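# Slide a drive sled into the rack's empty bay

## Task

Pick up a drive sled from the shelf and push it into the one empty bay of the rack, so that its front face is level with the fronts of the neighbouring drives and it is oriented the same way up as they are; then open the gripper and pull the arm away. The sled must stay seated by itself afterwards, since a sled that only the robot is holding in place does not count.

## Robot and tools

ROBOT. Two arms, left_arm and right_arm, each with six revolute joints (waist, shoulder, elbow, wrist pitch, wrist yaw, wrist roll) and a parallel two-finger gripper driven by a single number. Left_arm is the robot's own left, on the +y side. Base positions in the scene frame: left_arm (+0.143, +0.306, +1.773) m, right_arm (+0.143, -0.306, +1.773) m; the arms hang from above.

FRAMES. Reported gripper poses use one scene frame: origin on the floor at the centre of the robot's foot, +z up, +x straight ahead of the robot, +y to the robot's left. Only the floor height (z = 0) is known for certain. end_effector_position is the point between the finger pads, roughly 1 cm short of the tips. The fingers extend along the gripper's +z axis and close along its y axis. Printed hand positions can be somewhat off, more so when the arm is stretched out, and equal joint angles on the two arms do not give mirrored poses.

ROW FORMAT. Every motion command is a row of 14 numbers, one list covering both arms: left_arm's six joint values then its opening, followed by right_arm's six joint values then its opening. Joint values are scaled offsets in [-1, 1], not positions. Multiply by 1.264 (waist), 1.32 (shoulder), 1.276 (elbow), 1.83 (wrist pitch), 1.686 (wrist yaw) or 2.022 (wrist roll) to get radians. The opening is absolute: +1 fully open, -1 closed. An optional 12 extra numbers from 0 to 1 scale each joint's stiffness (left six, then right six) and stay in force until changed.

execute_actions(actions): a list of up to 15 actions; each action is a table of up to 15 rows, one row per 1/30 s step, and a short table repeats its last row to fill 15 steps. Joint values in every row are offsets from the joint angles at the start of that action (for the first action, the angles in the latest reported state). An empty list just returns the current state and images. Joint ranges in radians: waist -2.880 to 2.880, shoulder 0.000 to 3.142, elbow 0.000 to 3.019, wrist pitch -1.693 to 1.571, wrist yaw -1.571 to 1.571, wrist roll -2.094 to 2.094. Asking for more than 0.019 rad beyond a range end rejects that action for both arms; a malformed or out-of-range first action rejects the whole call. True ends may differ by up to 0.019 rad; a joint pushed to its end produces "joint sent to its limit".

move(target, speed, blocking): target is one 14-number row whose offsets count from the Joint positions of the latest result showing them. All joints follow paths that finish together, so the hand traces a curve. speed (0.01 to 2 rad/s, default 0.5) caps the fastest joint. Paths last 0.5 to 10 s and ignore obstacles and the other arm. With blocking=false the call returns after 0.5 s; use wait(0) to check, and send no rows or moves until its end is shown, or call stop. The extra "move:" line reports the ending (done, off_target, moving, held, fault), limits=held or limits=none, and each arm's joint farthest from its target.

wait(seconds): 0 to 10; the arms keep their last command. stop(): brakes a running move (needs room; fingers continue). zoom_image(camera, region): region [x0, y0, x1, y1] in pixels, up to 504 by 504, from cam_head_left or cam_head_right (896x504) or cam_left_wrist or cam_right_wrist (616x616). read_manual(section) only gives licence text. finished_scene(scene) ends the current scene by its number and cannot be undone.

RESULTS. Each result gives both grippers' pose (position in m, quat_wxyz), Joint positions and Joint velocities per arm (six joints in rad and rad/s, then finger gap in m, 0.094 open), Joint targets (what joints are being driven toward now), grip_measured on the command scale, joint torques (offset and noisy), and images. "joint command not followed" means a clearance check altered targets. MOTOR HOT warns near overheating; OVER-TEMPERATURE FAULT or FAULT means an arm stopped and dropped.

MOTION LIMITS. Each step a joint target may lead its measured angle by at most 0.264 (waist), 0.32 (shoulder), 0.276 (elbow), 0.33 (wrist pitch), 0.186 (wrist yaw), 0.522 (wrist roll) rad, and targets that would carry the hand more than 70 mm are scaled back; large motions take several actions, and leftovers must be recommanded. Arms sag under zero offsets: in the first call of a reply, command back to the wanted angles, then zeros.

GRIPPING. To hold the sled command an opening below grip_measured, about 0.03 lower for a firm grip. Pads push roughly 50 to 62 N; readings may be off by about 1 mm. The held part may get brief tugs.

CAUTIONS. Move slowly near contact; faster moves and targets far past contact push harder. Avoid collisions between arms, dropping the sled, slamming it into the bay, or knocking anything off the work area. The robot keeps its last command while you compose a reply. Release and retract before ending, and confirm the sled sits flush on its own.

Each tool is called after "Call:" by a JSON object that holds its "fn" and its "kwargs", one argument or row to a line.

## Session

Call:
{"fn": "execute_actions", "kwargs": {
  "actions": []
}}

Scene clock: 0.00 s.
left_arm: end_effector_position=(+0.6799, +0.0174, +1.3992) grip_measured=+0.241 end_effector_quat_wxyz=(-0.012, -0.337, +0.940, -0.049) | right_arm: end_effector_position=(+0.6317, -0.1439, +1.2887) grip_measured=+1.000 end_effector_quat_wxyz=(+0.171, -0.245, +0.953, -0.055)
Joint positions: left_arm=[ 0.514  1.387  1.183  0.067 -0.953 -0.531  0.058] | right_arm=[ 2.246  1.448  0.916  0.877  0.568 -0.979  0.094]
Joint velocities: left_arm=[-0.005  0.005  0.002  0.007 -0.007 -0.051 -0.   ] | right_arm=[0.005 0.005 0.002 0.002 0.022 0.022 0.   ]
Joint torques (N m, as the arm reports them, + toward a larger angle): no reading
Joint targets: left_arm=[0.509 1.383 1.182 0.068 -0.953 -0.531] | right_arm=[2.250 1.443 0.909 0.880 0.568 -0.979]
Joint stiffness scale: left_arm=[1. 1. 1. 1. 1. 1.] | right_arm=[1. 1. 1. 1. 1. 1.]

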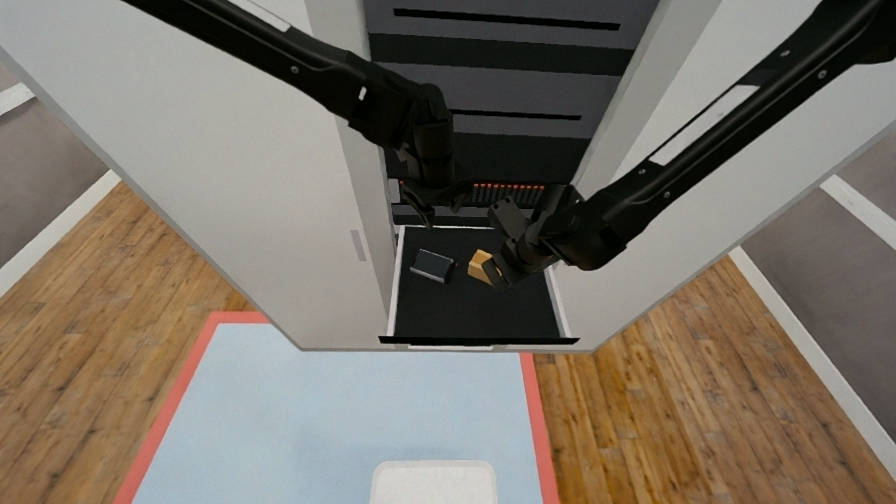

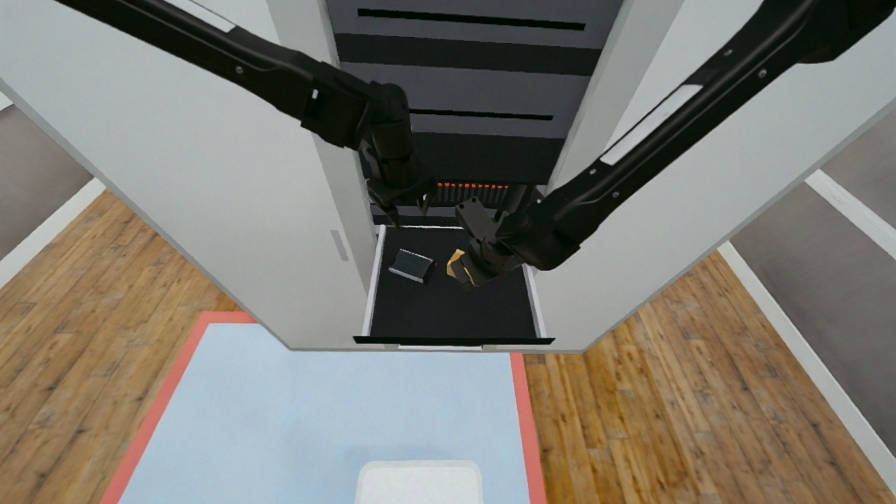

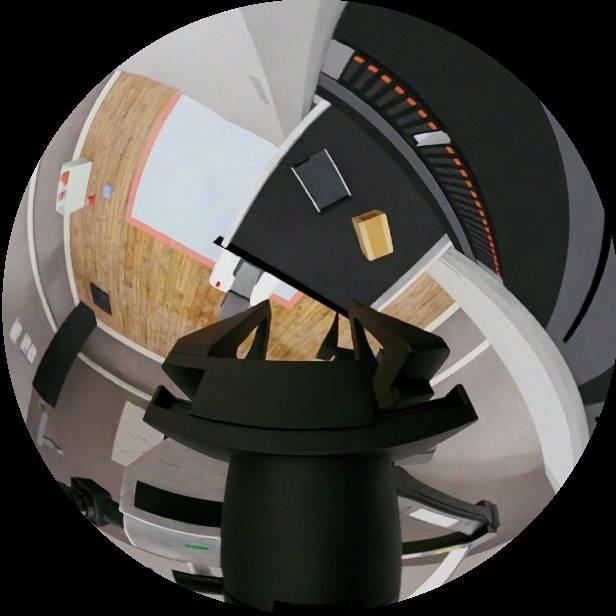

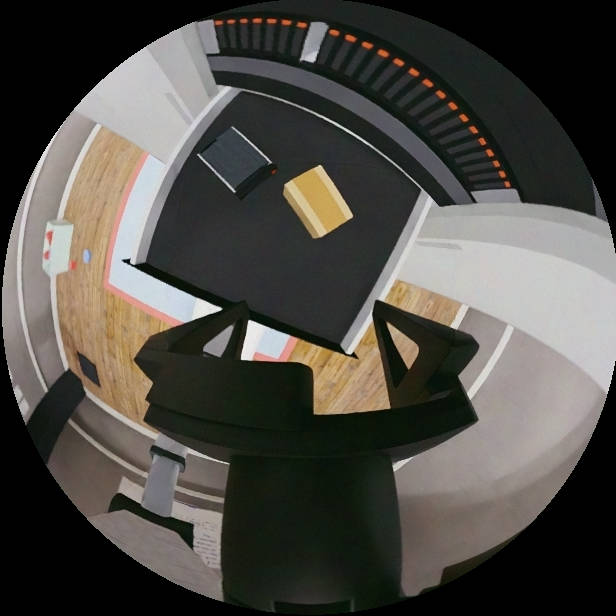

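Call:
{"fn": "move", "kwargs": {
  "target": [0,0,0,0,0,0,1,-0.6,-0.6,-0.3,0,0,0,1],
  "speed": 1
}}

Call:
{"fn": "move", "kwargs": {
  "target": [0.22,0.275,0.47,-0.105,0.103,-0.2,1,0,0,0,0,0,0,1]
}}

Scene clock: 8.27 s.
left_arm: end_effector_position=(+0.6799, +0.0174, +1.3992) grip_measured=+1.000 end_effector_quat_wxyz=(-0.012, -0.337, +0.940, -0.049) | right_arm: end_effector_position=(+0.6292, -0.5659, +1.5130) grip_measured=+1.000 end_effector_quat_wxyz=(+0.141, -0.208, +0.849, -0.465)
Joint positions: left_arm=[ 0.514  1.387  1.183  0.067 -0.953 -0.531  0.094] | right_arm=[ 1.486  0.655  0.538  0.877  0.567 -0.979  0.094]
Joint velocities: left_arm=[ 0.015  0.005  0.017  0.002  0.022 -0.051  0.   ] | right_arm=[-0.005 -0.005 -0.007 -0.012  0.051 -0.022  0.   ]
Joint torques (N m, as the arm reports them, + toward a larger angle): left_arm=[-9.16 -9.17 -0.19  0.39  0.01  0.05] | right_arm=[ -1.38 -14.03   0.58   1.09   0.25   0.16]
Joint targets: left_arm=[0.514 1.387 1.183 0.067 -0.953 -0.531] | right_arm=[1.487 0.656 0.534 0.877 0.568 -0.979]
Joint stiffness scale: left_arm=[1. 1. 1. 1. 1. 1.] | right_arm=[1. 1. 1. 1. 1. 1.]
move: done; limits=none; left_arm: farthest joint: the waist, 0.000 radians from its target (0.000 radians at the start); right_arm: farthest joint: the elbow, 0.005 radians from its target (0.383 radians at the start)

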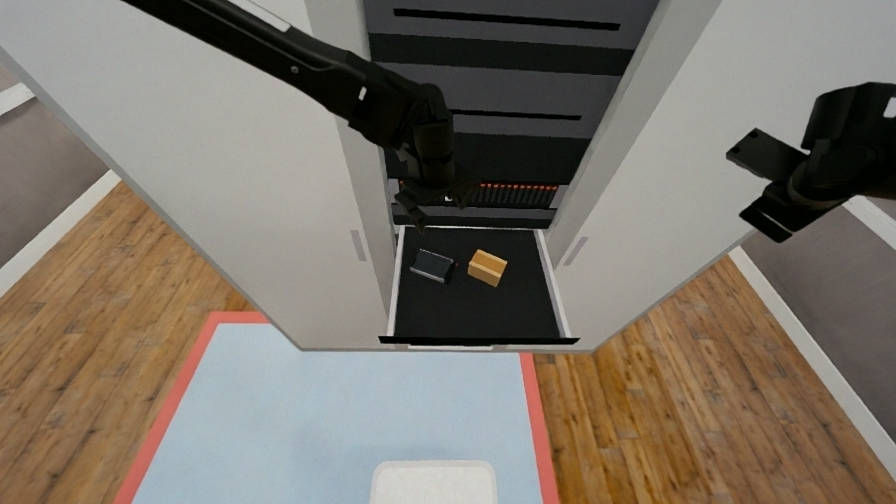

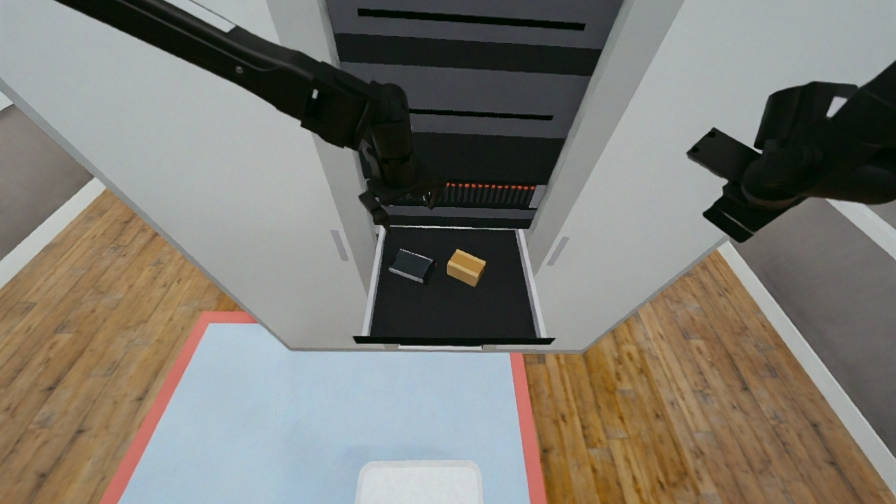

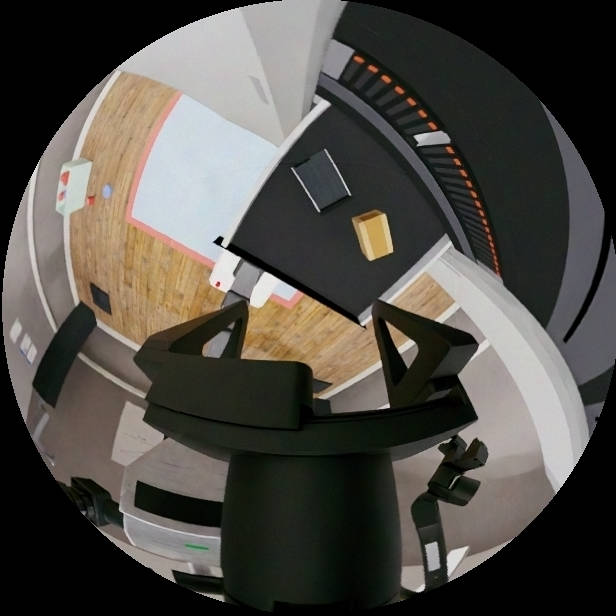

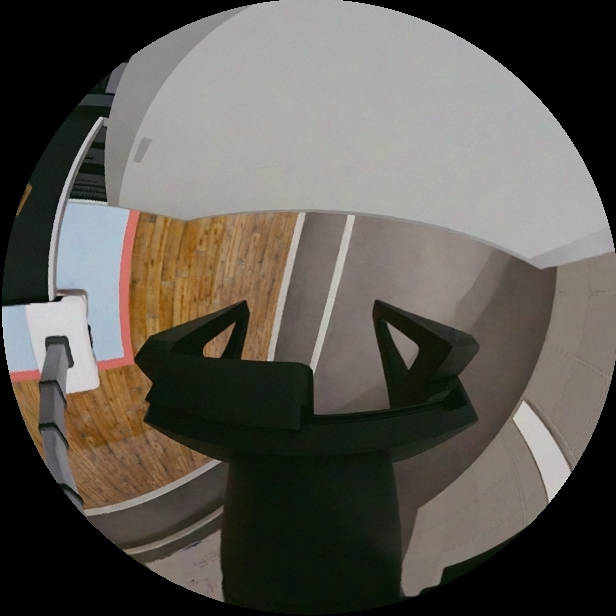

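Scene clock: 10.17 s.
left_arm: end_effector_position=(+0.7691, +0.0390, +1.2025) grip_measured=+1.000 end_effector_quat_wxyz=(+0.004, -0.541, +0.841, -0.001) | right_arm: end_effector_position=(+0.6292, -0.5659, +1.5130) grip_measured=+1.000 end_effector_quat_wxyz=(+0.141, -0.208, +0.849, -0.465)
Joint positions: left_arm=[ 0.789  1.735  1.775 -0.115 -0.781 -0.921  0.094] | right_arm=[ 1.486  0.655  0.538  0.877  0.567 -0.979  0.094]
Joint velocities: left_arm=[-0.015 -0.005 -0.012  0.007 -0.022 -0.022  0.   ] | right_arm=[ 0.005 -0.024  0.002  0.012 -0.022 -0.095  0.   ]
Joint torques (N m, as the arm reports them, + toward a larger angle): left_arm=[-11.16 -13.34   1.87   0.11  -0.03  -0.16] | right_arm=[ -1.47 -14.16   0.96   1.11   0.2    0.17]
Joint targets: left_arm=[0.792 1.750 1.783 -0.125 -0.779 -0.935] | right_arm=[1.486 0.655 0.538 0.877 0.567 -0.979]
Joint stiffness scale: left_arm=[1. 1. 1. 1. 1. 1.] | right_arm=[1. 1. 1. 1. 1. 1.]
move: done; limits=none; left_arm: farthest joint: the shoulder, 0.015 radians from its target (0.363 radians at the start); right_arm: farthest joint: the waist, 0.000 radians from its target (0.000 radians at the start)

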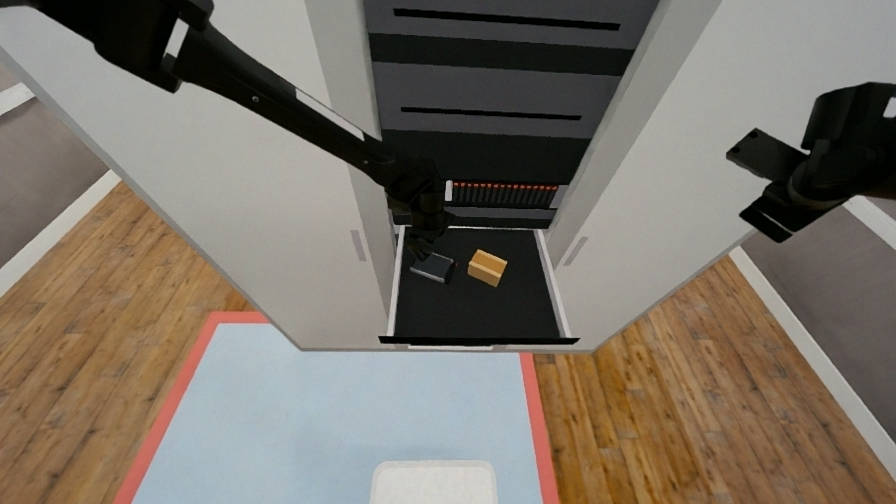

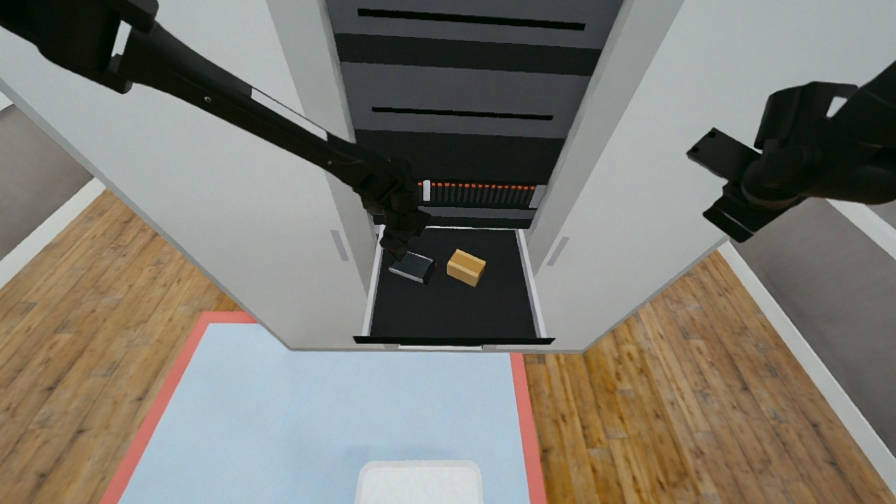

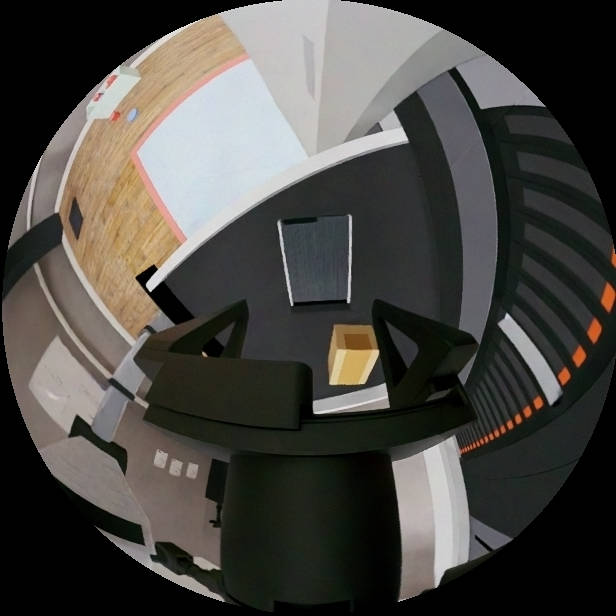

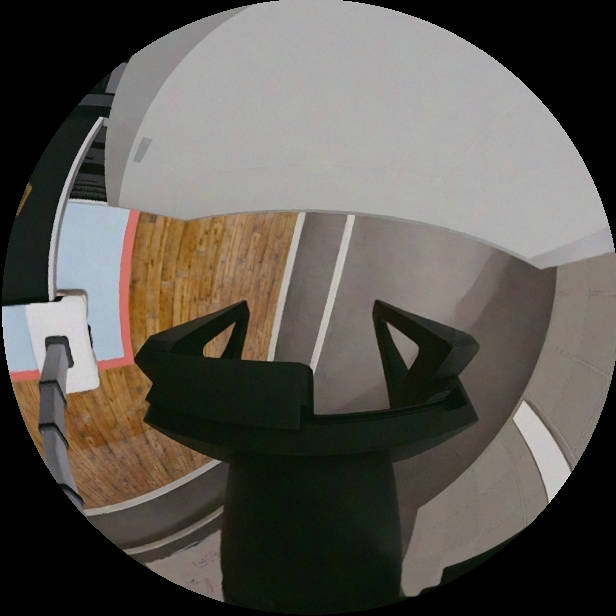

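Call:
{"fn": "move", "kwargs": {
  "target": [0.081,0.19,0.272,-0.065,0.059,-0.045,1,0,0,0,0,0,0,1],
  "speed": 0.2
}}

Call:
{"fn": "move", "kwargs": {
  "target": [0,0,0,0,0,0,0.5,0,0,0,0,0,0,1]
}}

Scene clock: 15.43 s.
left_arm: end_effector_position=(+0.7765, +0.0298, +1.1084) grip_measured=+1.000 end_effector_quat_wxyz=(-0.001, -0.574, +0.819, -0.005) | right_arm: end_effector_position=(+0.6292, -0.5659, +1.5130) grip_measured=+1.000 end_effector_quat_wxyz=(+0.141, -0.208, +0.849, -0.465)
Joint positions: left_arm=[ 0.878  1.966  2.111 -0.223 -0.682 -0.997  0.094] | right_arm=[ 1.486  0.655  0.538  0.877  0.567 -0.979  0.094]
Joint velocities: left_arm=[-0.015 -0.005 -0.012 -0.007  0.022  0.007  0.   ] | right_arm=[-0.005  0.005  0.007  0.007  0.081 -0.007  0.   ]
Joint torques (N m, as the arm reports them, + toward a larger angle): left_arm=[-10.59 -13.31   3.14  -0.08  -0.08  -0.15] | right_arm=[ -1.83 -14.23   0.97   1.1    0.21   0.16]
Joint targets: left_arm=[0.892 1.986 2.122 -0.234 -0.682 -1.012] | right_arm=[1.486 0.655 0.538 0.877 0.567 -0.979]
Joint stiffness scale: left_arm=[1. 1. 1. 1. 1. 1.] | right_arm=[1. 1. 1. 1. 1. 1.]
move: done; limits=none; left_arm: farthest joint: the shoulder, 0.019 radians from its target (0.251 radians at the start); right_arm: farthest joint: the waist, 0.000 radians from its target (0.000 radians at the start)

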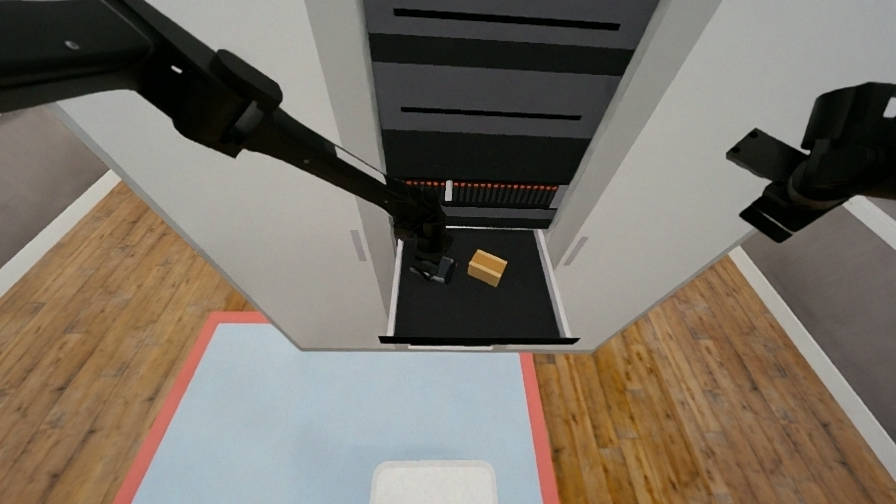

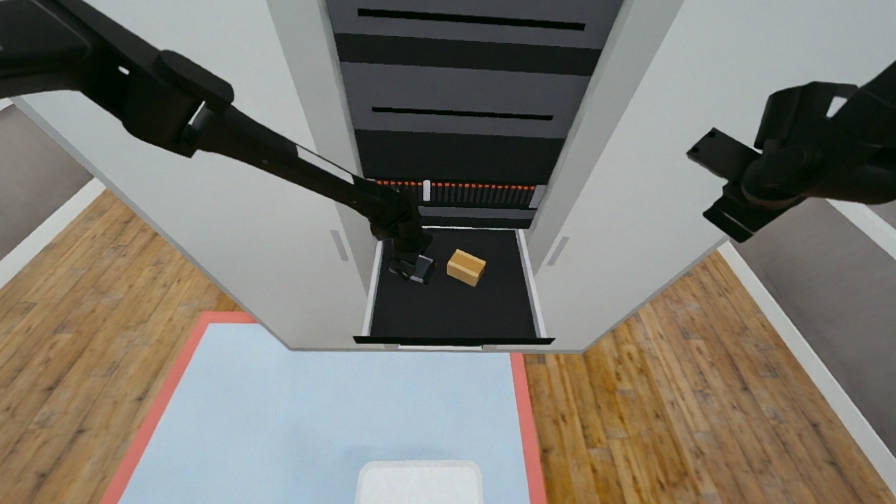

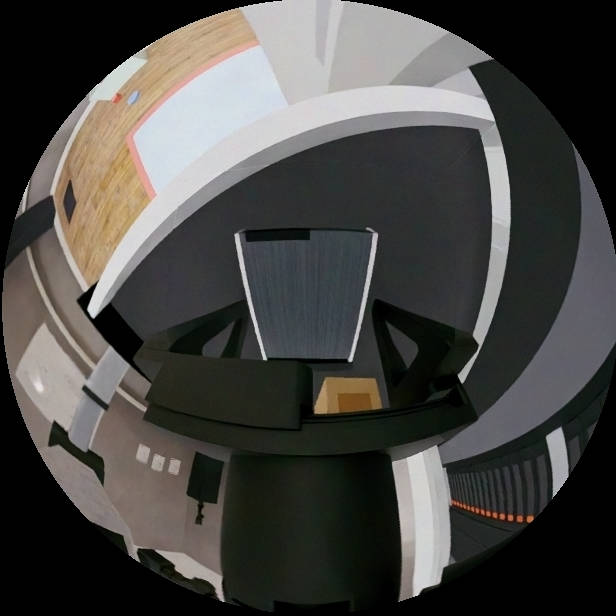

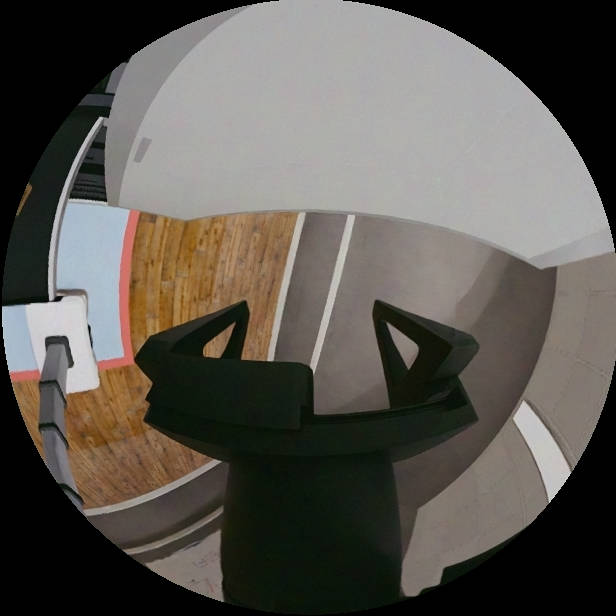

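Scene clock: 15.93 s.
left_arm: end_effector_position=(+0.7765, +0.0298, +1.1084) grip_measured=+0.560 end_effector_quat_wxyz=(-0.001, -0.574, +0.819, -0.005) | right_arm: end_effector_position=(+0.6292, -0.5659, +1.5130) grip_measured=+1.000 end_effector_quat_wxyz=(+0.141, -0.208, +0.849, -0.465)
Joint positions: left_arm=[ 0.878  1.966  2.111 -0.223 -0.682 -0.997  0.073] | right_arm=[ 1.486  0.655  0.538  0.877  0.567 -0.979  0.094]
Joint velocities: left_arm=[-0.005 -0.005 -0.007  0.002  0.007  0.037 -0.001] | right_arm=[-0.015 -0.005 -0.012  0.002 -0.022 -0.037  0.   ]
Joint torques (N m, as the arm reports them, + toward a larger angle): left_arm=[-11.17 -15.04   1.88   0.44  -0.09   0.04] | right_arm=[ -1.61 -14.23   0.95   1.11   0.2    0.15]
Joint targets: left_arm=[0.878 1.966 2.111 -0.223 -0.682 -0.997] | right_arm=[1.486 0.655 0.538 0.877 0.567 -0.979]
Joint stiffness scale: left_arm=[1. 1. 1. 1. 1. 1.] | right_arm=[1. 1. 1. 1. 1. 1.]
move: done; limits=none; left_arm: farthest joint: the waist, 0.000 radians from its target (0.000 radians at the start); right_arm: farthest joint: the waist, 0.000 radians from its target (0.000 radians at the start)

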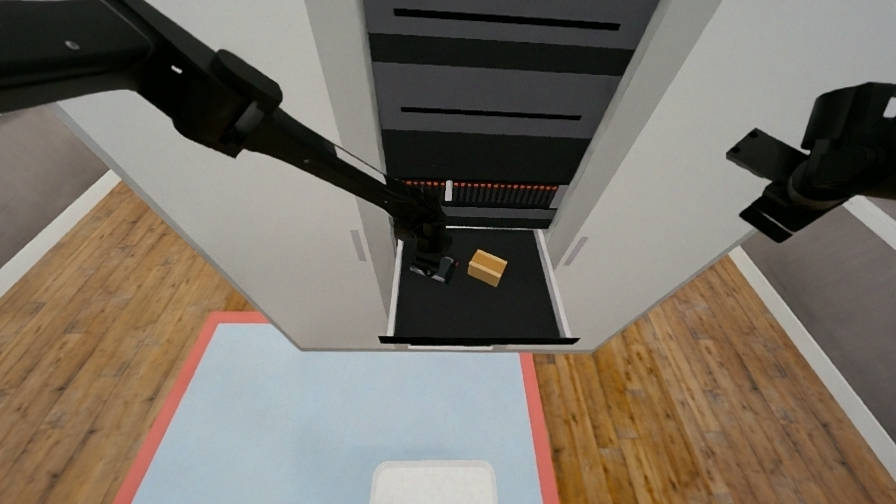

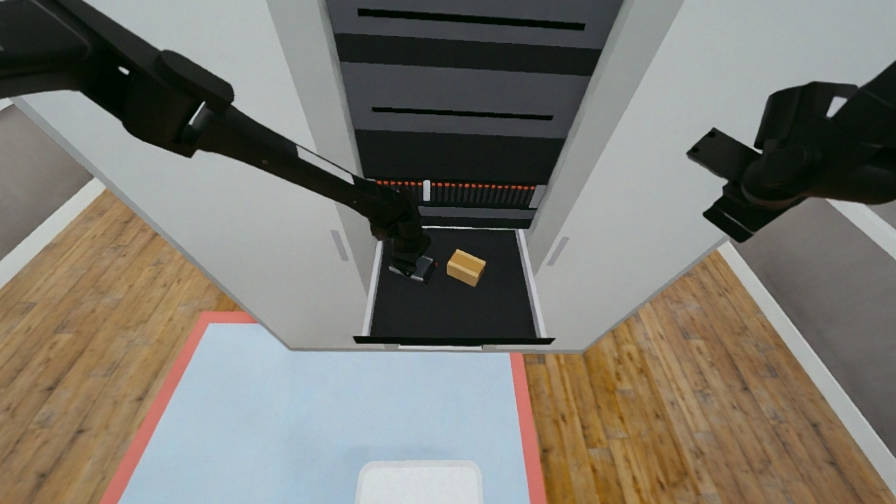

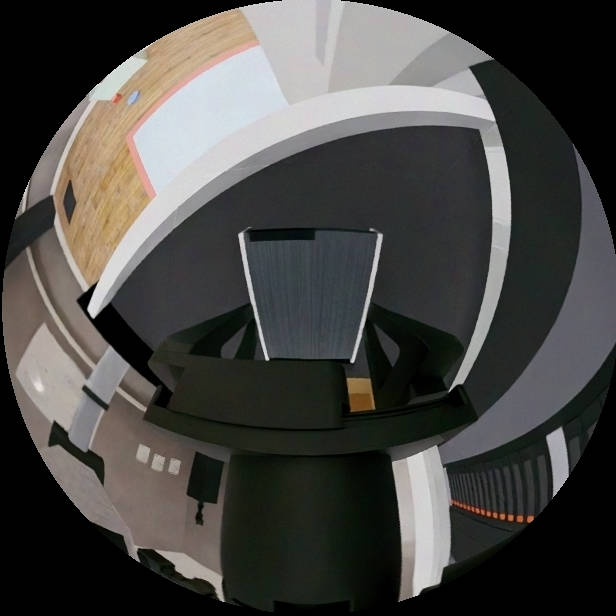

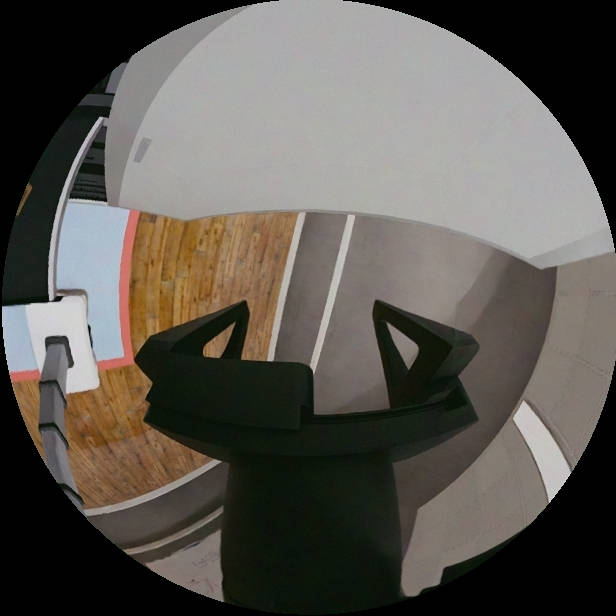

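Call:
{"fn": "move", "kwargs": {
  "target": [0,0,0,0,0,0.615,0.5,0,0,0,0,0,0,1],
  "speed": 0.6
}}

Call:
{"fn": "move", "kwargs": {
  "target": [0,0,0,0,0,0,1,0,0,0,0,0,0,1]
}}

Call:
{"fn": "move", "kwargs": {
  "target": [-0.05,-0.1,-0.16,0.04,-0.03,0,1,0,0,0,0,0,0,1],
  "speed": 0.3
}}

Scene clock: 21.87 s.
left_arm: end_effector_position=(+0.7763, +0.0307, +1.1084) grip_measured=+0.560 end_effector_quat_wxyz=(+0.001, -0.002, +1.000, -0.002) | right_arm: end_effector_position=(+0.6292, -0.5659, +1.5130) grip_measured=+1.000 end_effector_quat_wxyz=(+0.141, -0.208, +0.849, -0.465)
Joint positions: left_arm=[ 0.878  1.966  2.111 -0.223 -0.688  0.221  0.073] | right_arm=[ 1.486  0.655  0.538  0.877  0.567 -0.979  0.094]
Joint velocities: left_arm=[ 0.005  0.005 -0.002 -0.002 -0.037  0.022  0.   ] | right_arm=[-0.005 -0.015 -0.007  0.007  0.037  0.022  0.   ]
Joint torques (N m, as the arm reports them, + toward a larger angle): left_arm=[-11.52 -14.97   1.94   0.48   0.22   0.34] | right_arm=[ -1.5  -14.33   0.97   1.11   0.22   0.16]
Joint targets: left_arm=[0.878 1.966 2.111 -0.223 -0.682 0.246] | right_arm=[1.486 0.655 0.538 0.877 0.567 -0.979]
Joint stiffness scale: left_arm=[1. 1. 1. 1. 1. 1.] | right_arm=[1. 1. 1. 1. 1. 1.]
move: off_target (left_arm); limits=none; left_arm: farthest joint: the wrist roll, 0.025 radians from its target (1.244 radians at the start); right_arm: farthest joint: the waist, 0.000 radians from its target (0.000 radians at the start)

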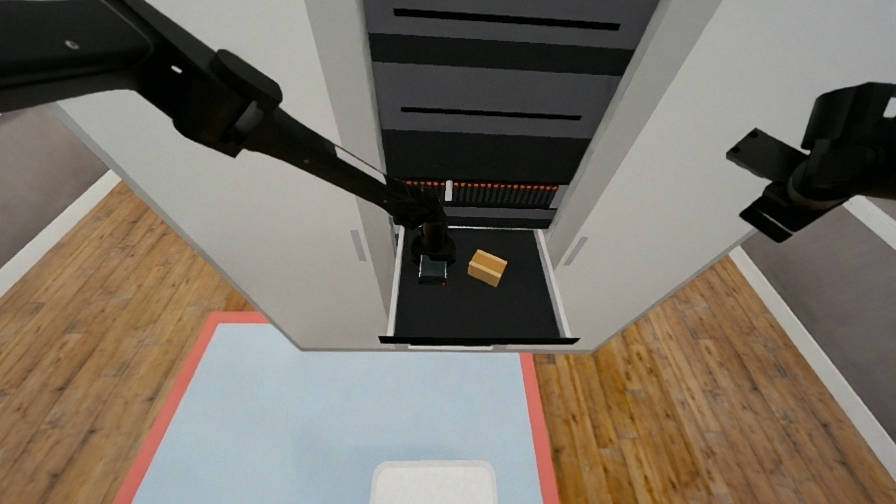

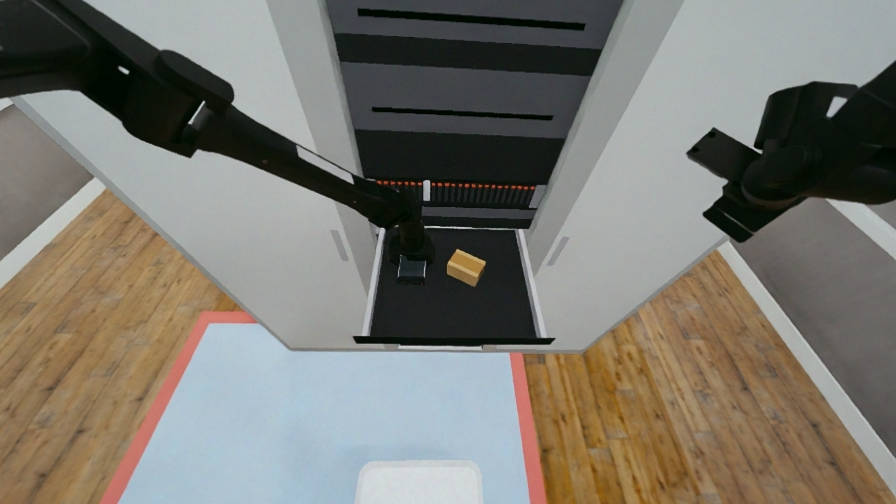

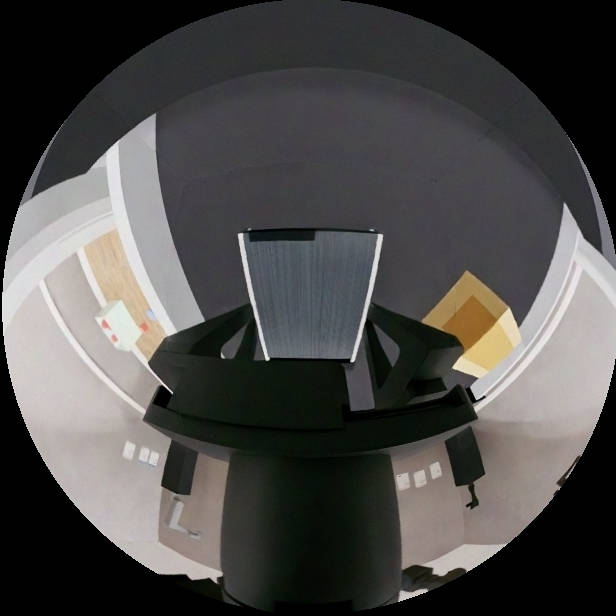

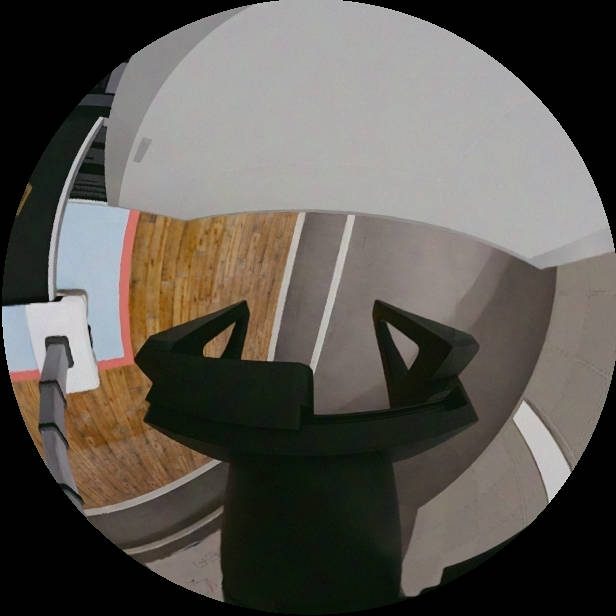

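Scene clock: 22.37 s.
left_arm: end_effector_position=(+0.7763, +0.0308, +1.1084) grip_measured=+1.000 end_effector_quat_wxyz=(+0.001, -0.002, +1.000, -0.002) | right_arm: end_effector_position=(+0.6292, -0.5659, +1.5130) grip_measured=+1.000 end_effector_quat_wxyz=(+0.141, -0.208, +0.849, -0.465)
Joint positions: left_arm=[ 0.878  1.966  2.111 -0.223 -0.688  0.221  0.094] | right_arm=[ 1.486  0.655  0.538  0.877  0.567 -0.979  0.094]
Joint velocities: left_arm=[-0.005  0.015 -0.027 -0.022 -0.051  0.081  0.   ] | right_arm=[-0.005  0.005  0.002 -0.002 -0.051 -0.007  0.   ]
Joint torques (N m, as the arm reports them, + toward a larger angle): left_arm=[-11.84 -15.65   1.87   0.52   0.02   0.04] | right_arm=[ -1.65 -14.28   0.93   1.07   0.22   0.16]
Joint targets: left_arm=[0.878 1.966 2.111 -0.223 -0.688 0.221] | right_arm=[1.486 0.655 0.538 0.877 0.567 -0.979]
Joint stiffness scale: left_arm=[1. 1. 1. 1. 1. 1.] | right_arm=[1. 1. 1. 1. 1. 1.]
move: done; limits=none; left_arm: farthest joint: the waist, 0.000 radians from its target (0.000 radians at the start); right_arm: farthest joint: the waist, 0.000 radians from its target (0.000 radians at the start)

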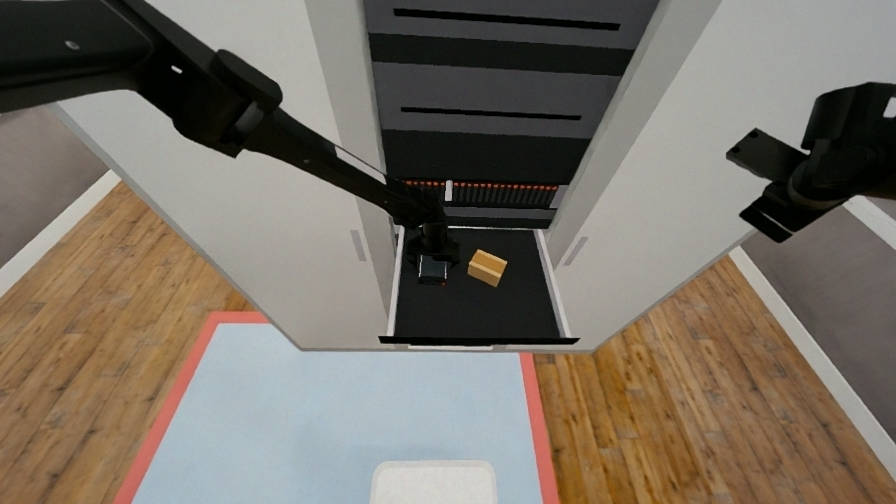

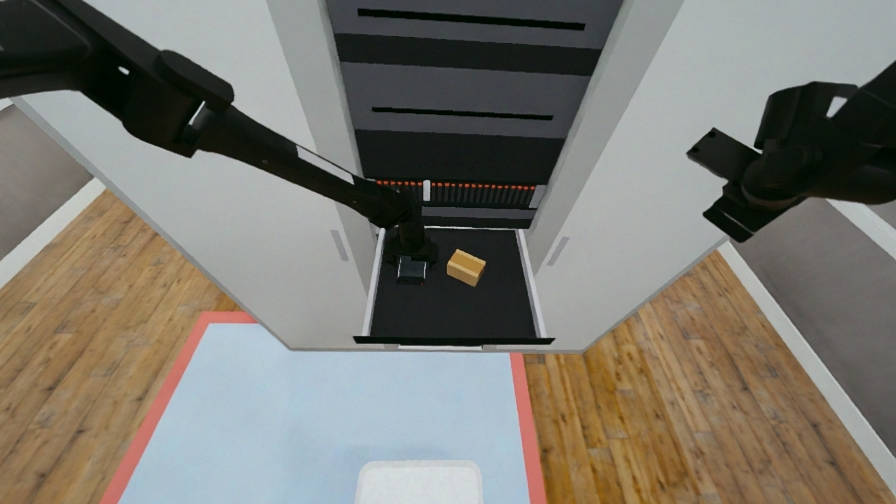

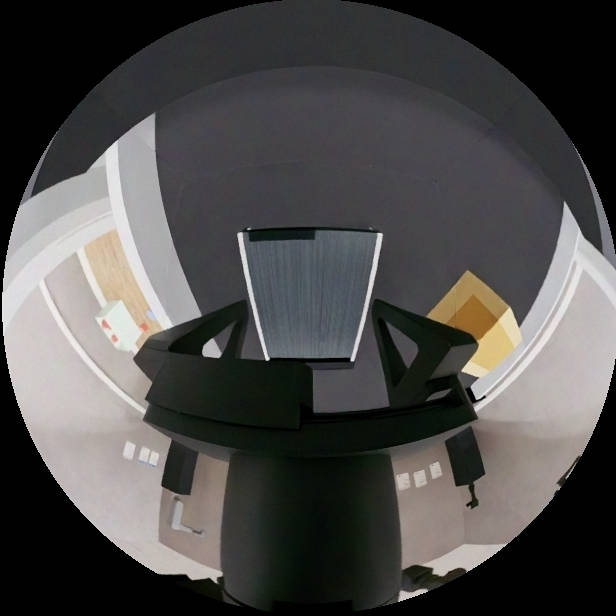

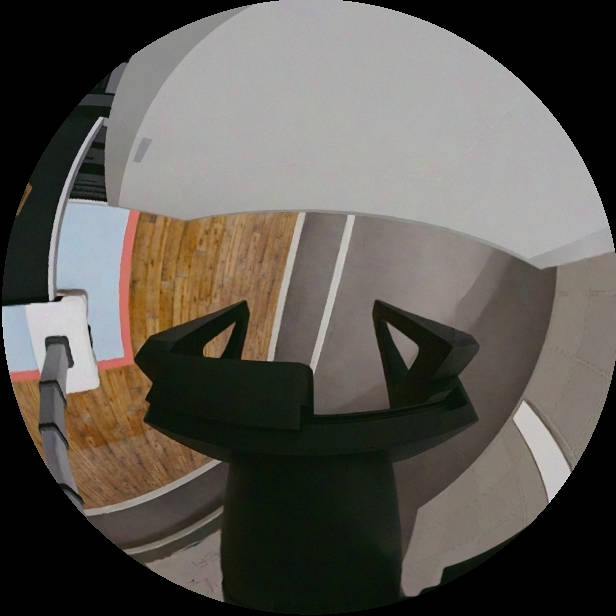

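Scene clock: 23.53 s.
left_arm: end_effector_position=(+0.7577, +0.0270, +1.1529) grip_measured=+1.000 end_effector_quat_wxyz=(-0.007, +0.007, +1.000, -0.001) | right_arm: end_effector_position=(+0.6292, -0.5659, +1.5130) grip_measured=+1.000 end_effector_quat_wxyz=(+0.141, -0.208, +0.849, -0.465)
Joint positions: left_arm=[ 0.833  1.853  1.91  -0.159 -0.737  0.221  0.094] | right_arm=[ 1.486  0.655  0.538  0.877  0.567 -0.979  0.094]
Joint velocities: left_arm=[ 0.005 -0.005 -0.007  0.012  0.022  0.022  0.   ] | right_arm=[ 0.005 -0.005 -0.007  0.002 -0.022  0.007  0.   ]
Joint torques (N m, as the arm reports them, + toward a larger angle): left_arm=[-13.22 -16.5    0.65   0.87  -0.06   0.04] | right_arm=[ -1.65 -14.2    0.92   1.08   0.2    0.14]
Joint targets: left_arm=[0.814 1.834 1.906 -0.150 -0.739 0.221] | right_arm=[1.486 0.655 0.538 0.877 0.567 -0.979]
Joint stiffness scale: left_arm=[1. 1. 1. 1. 1. 1.] | right_arm=[1. 1. 1. 1. 1. 1.]
move: done; limits=none; left_arm: farthest joint: the shoulder, 0.019 radians from its target (0.132 radians at the start); right_arm: farthest joint: the waist, 0.000 radians from its target (0.000 radians at the start)

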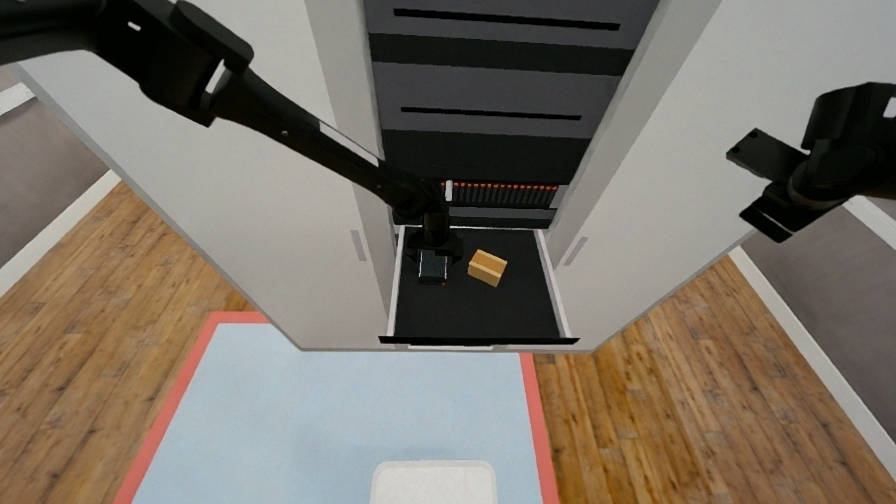

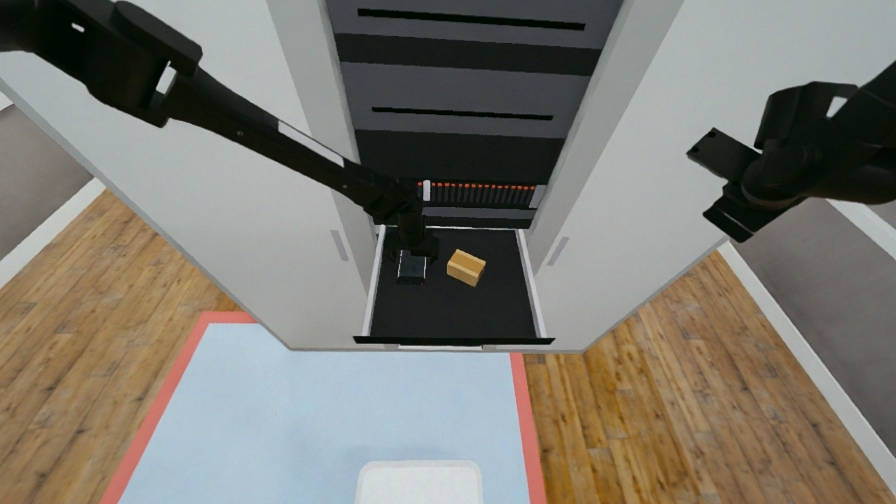

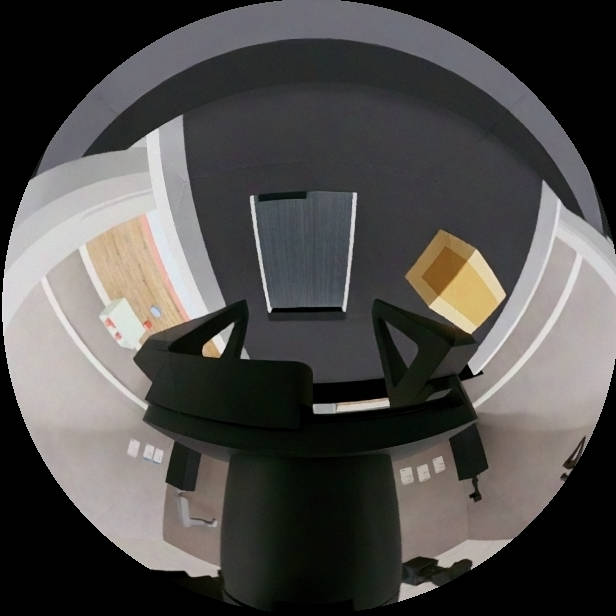

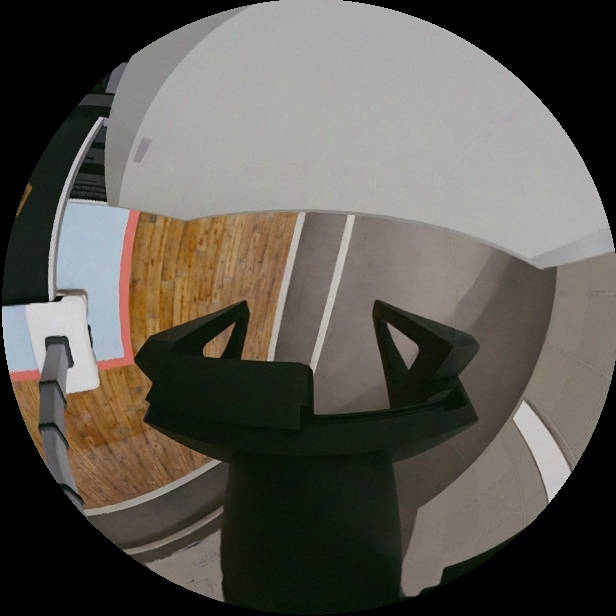

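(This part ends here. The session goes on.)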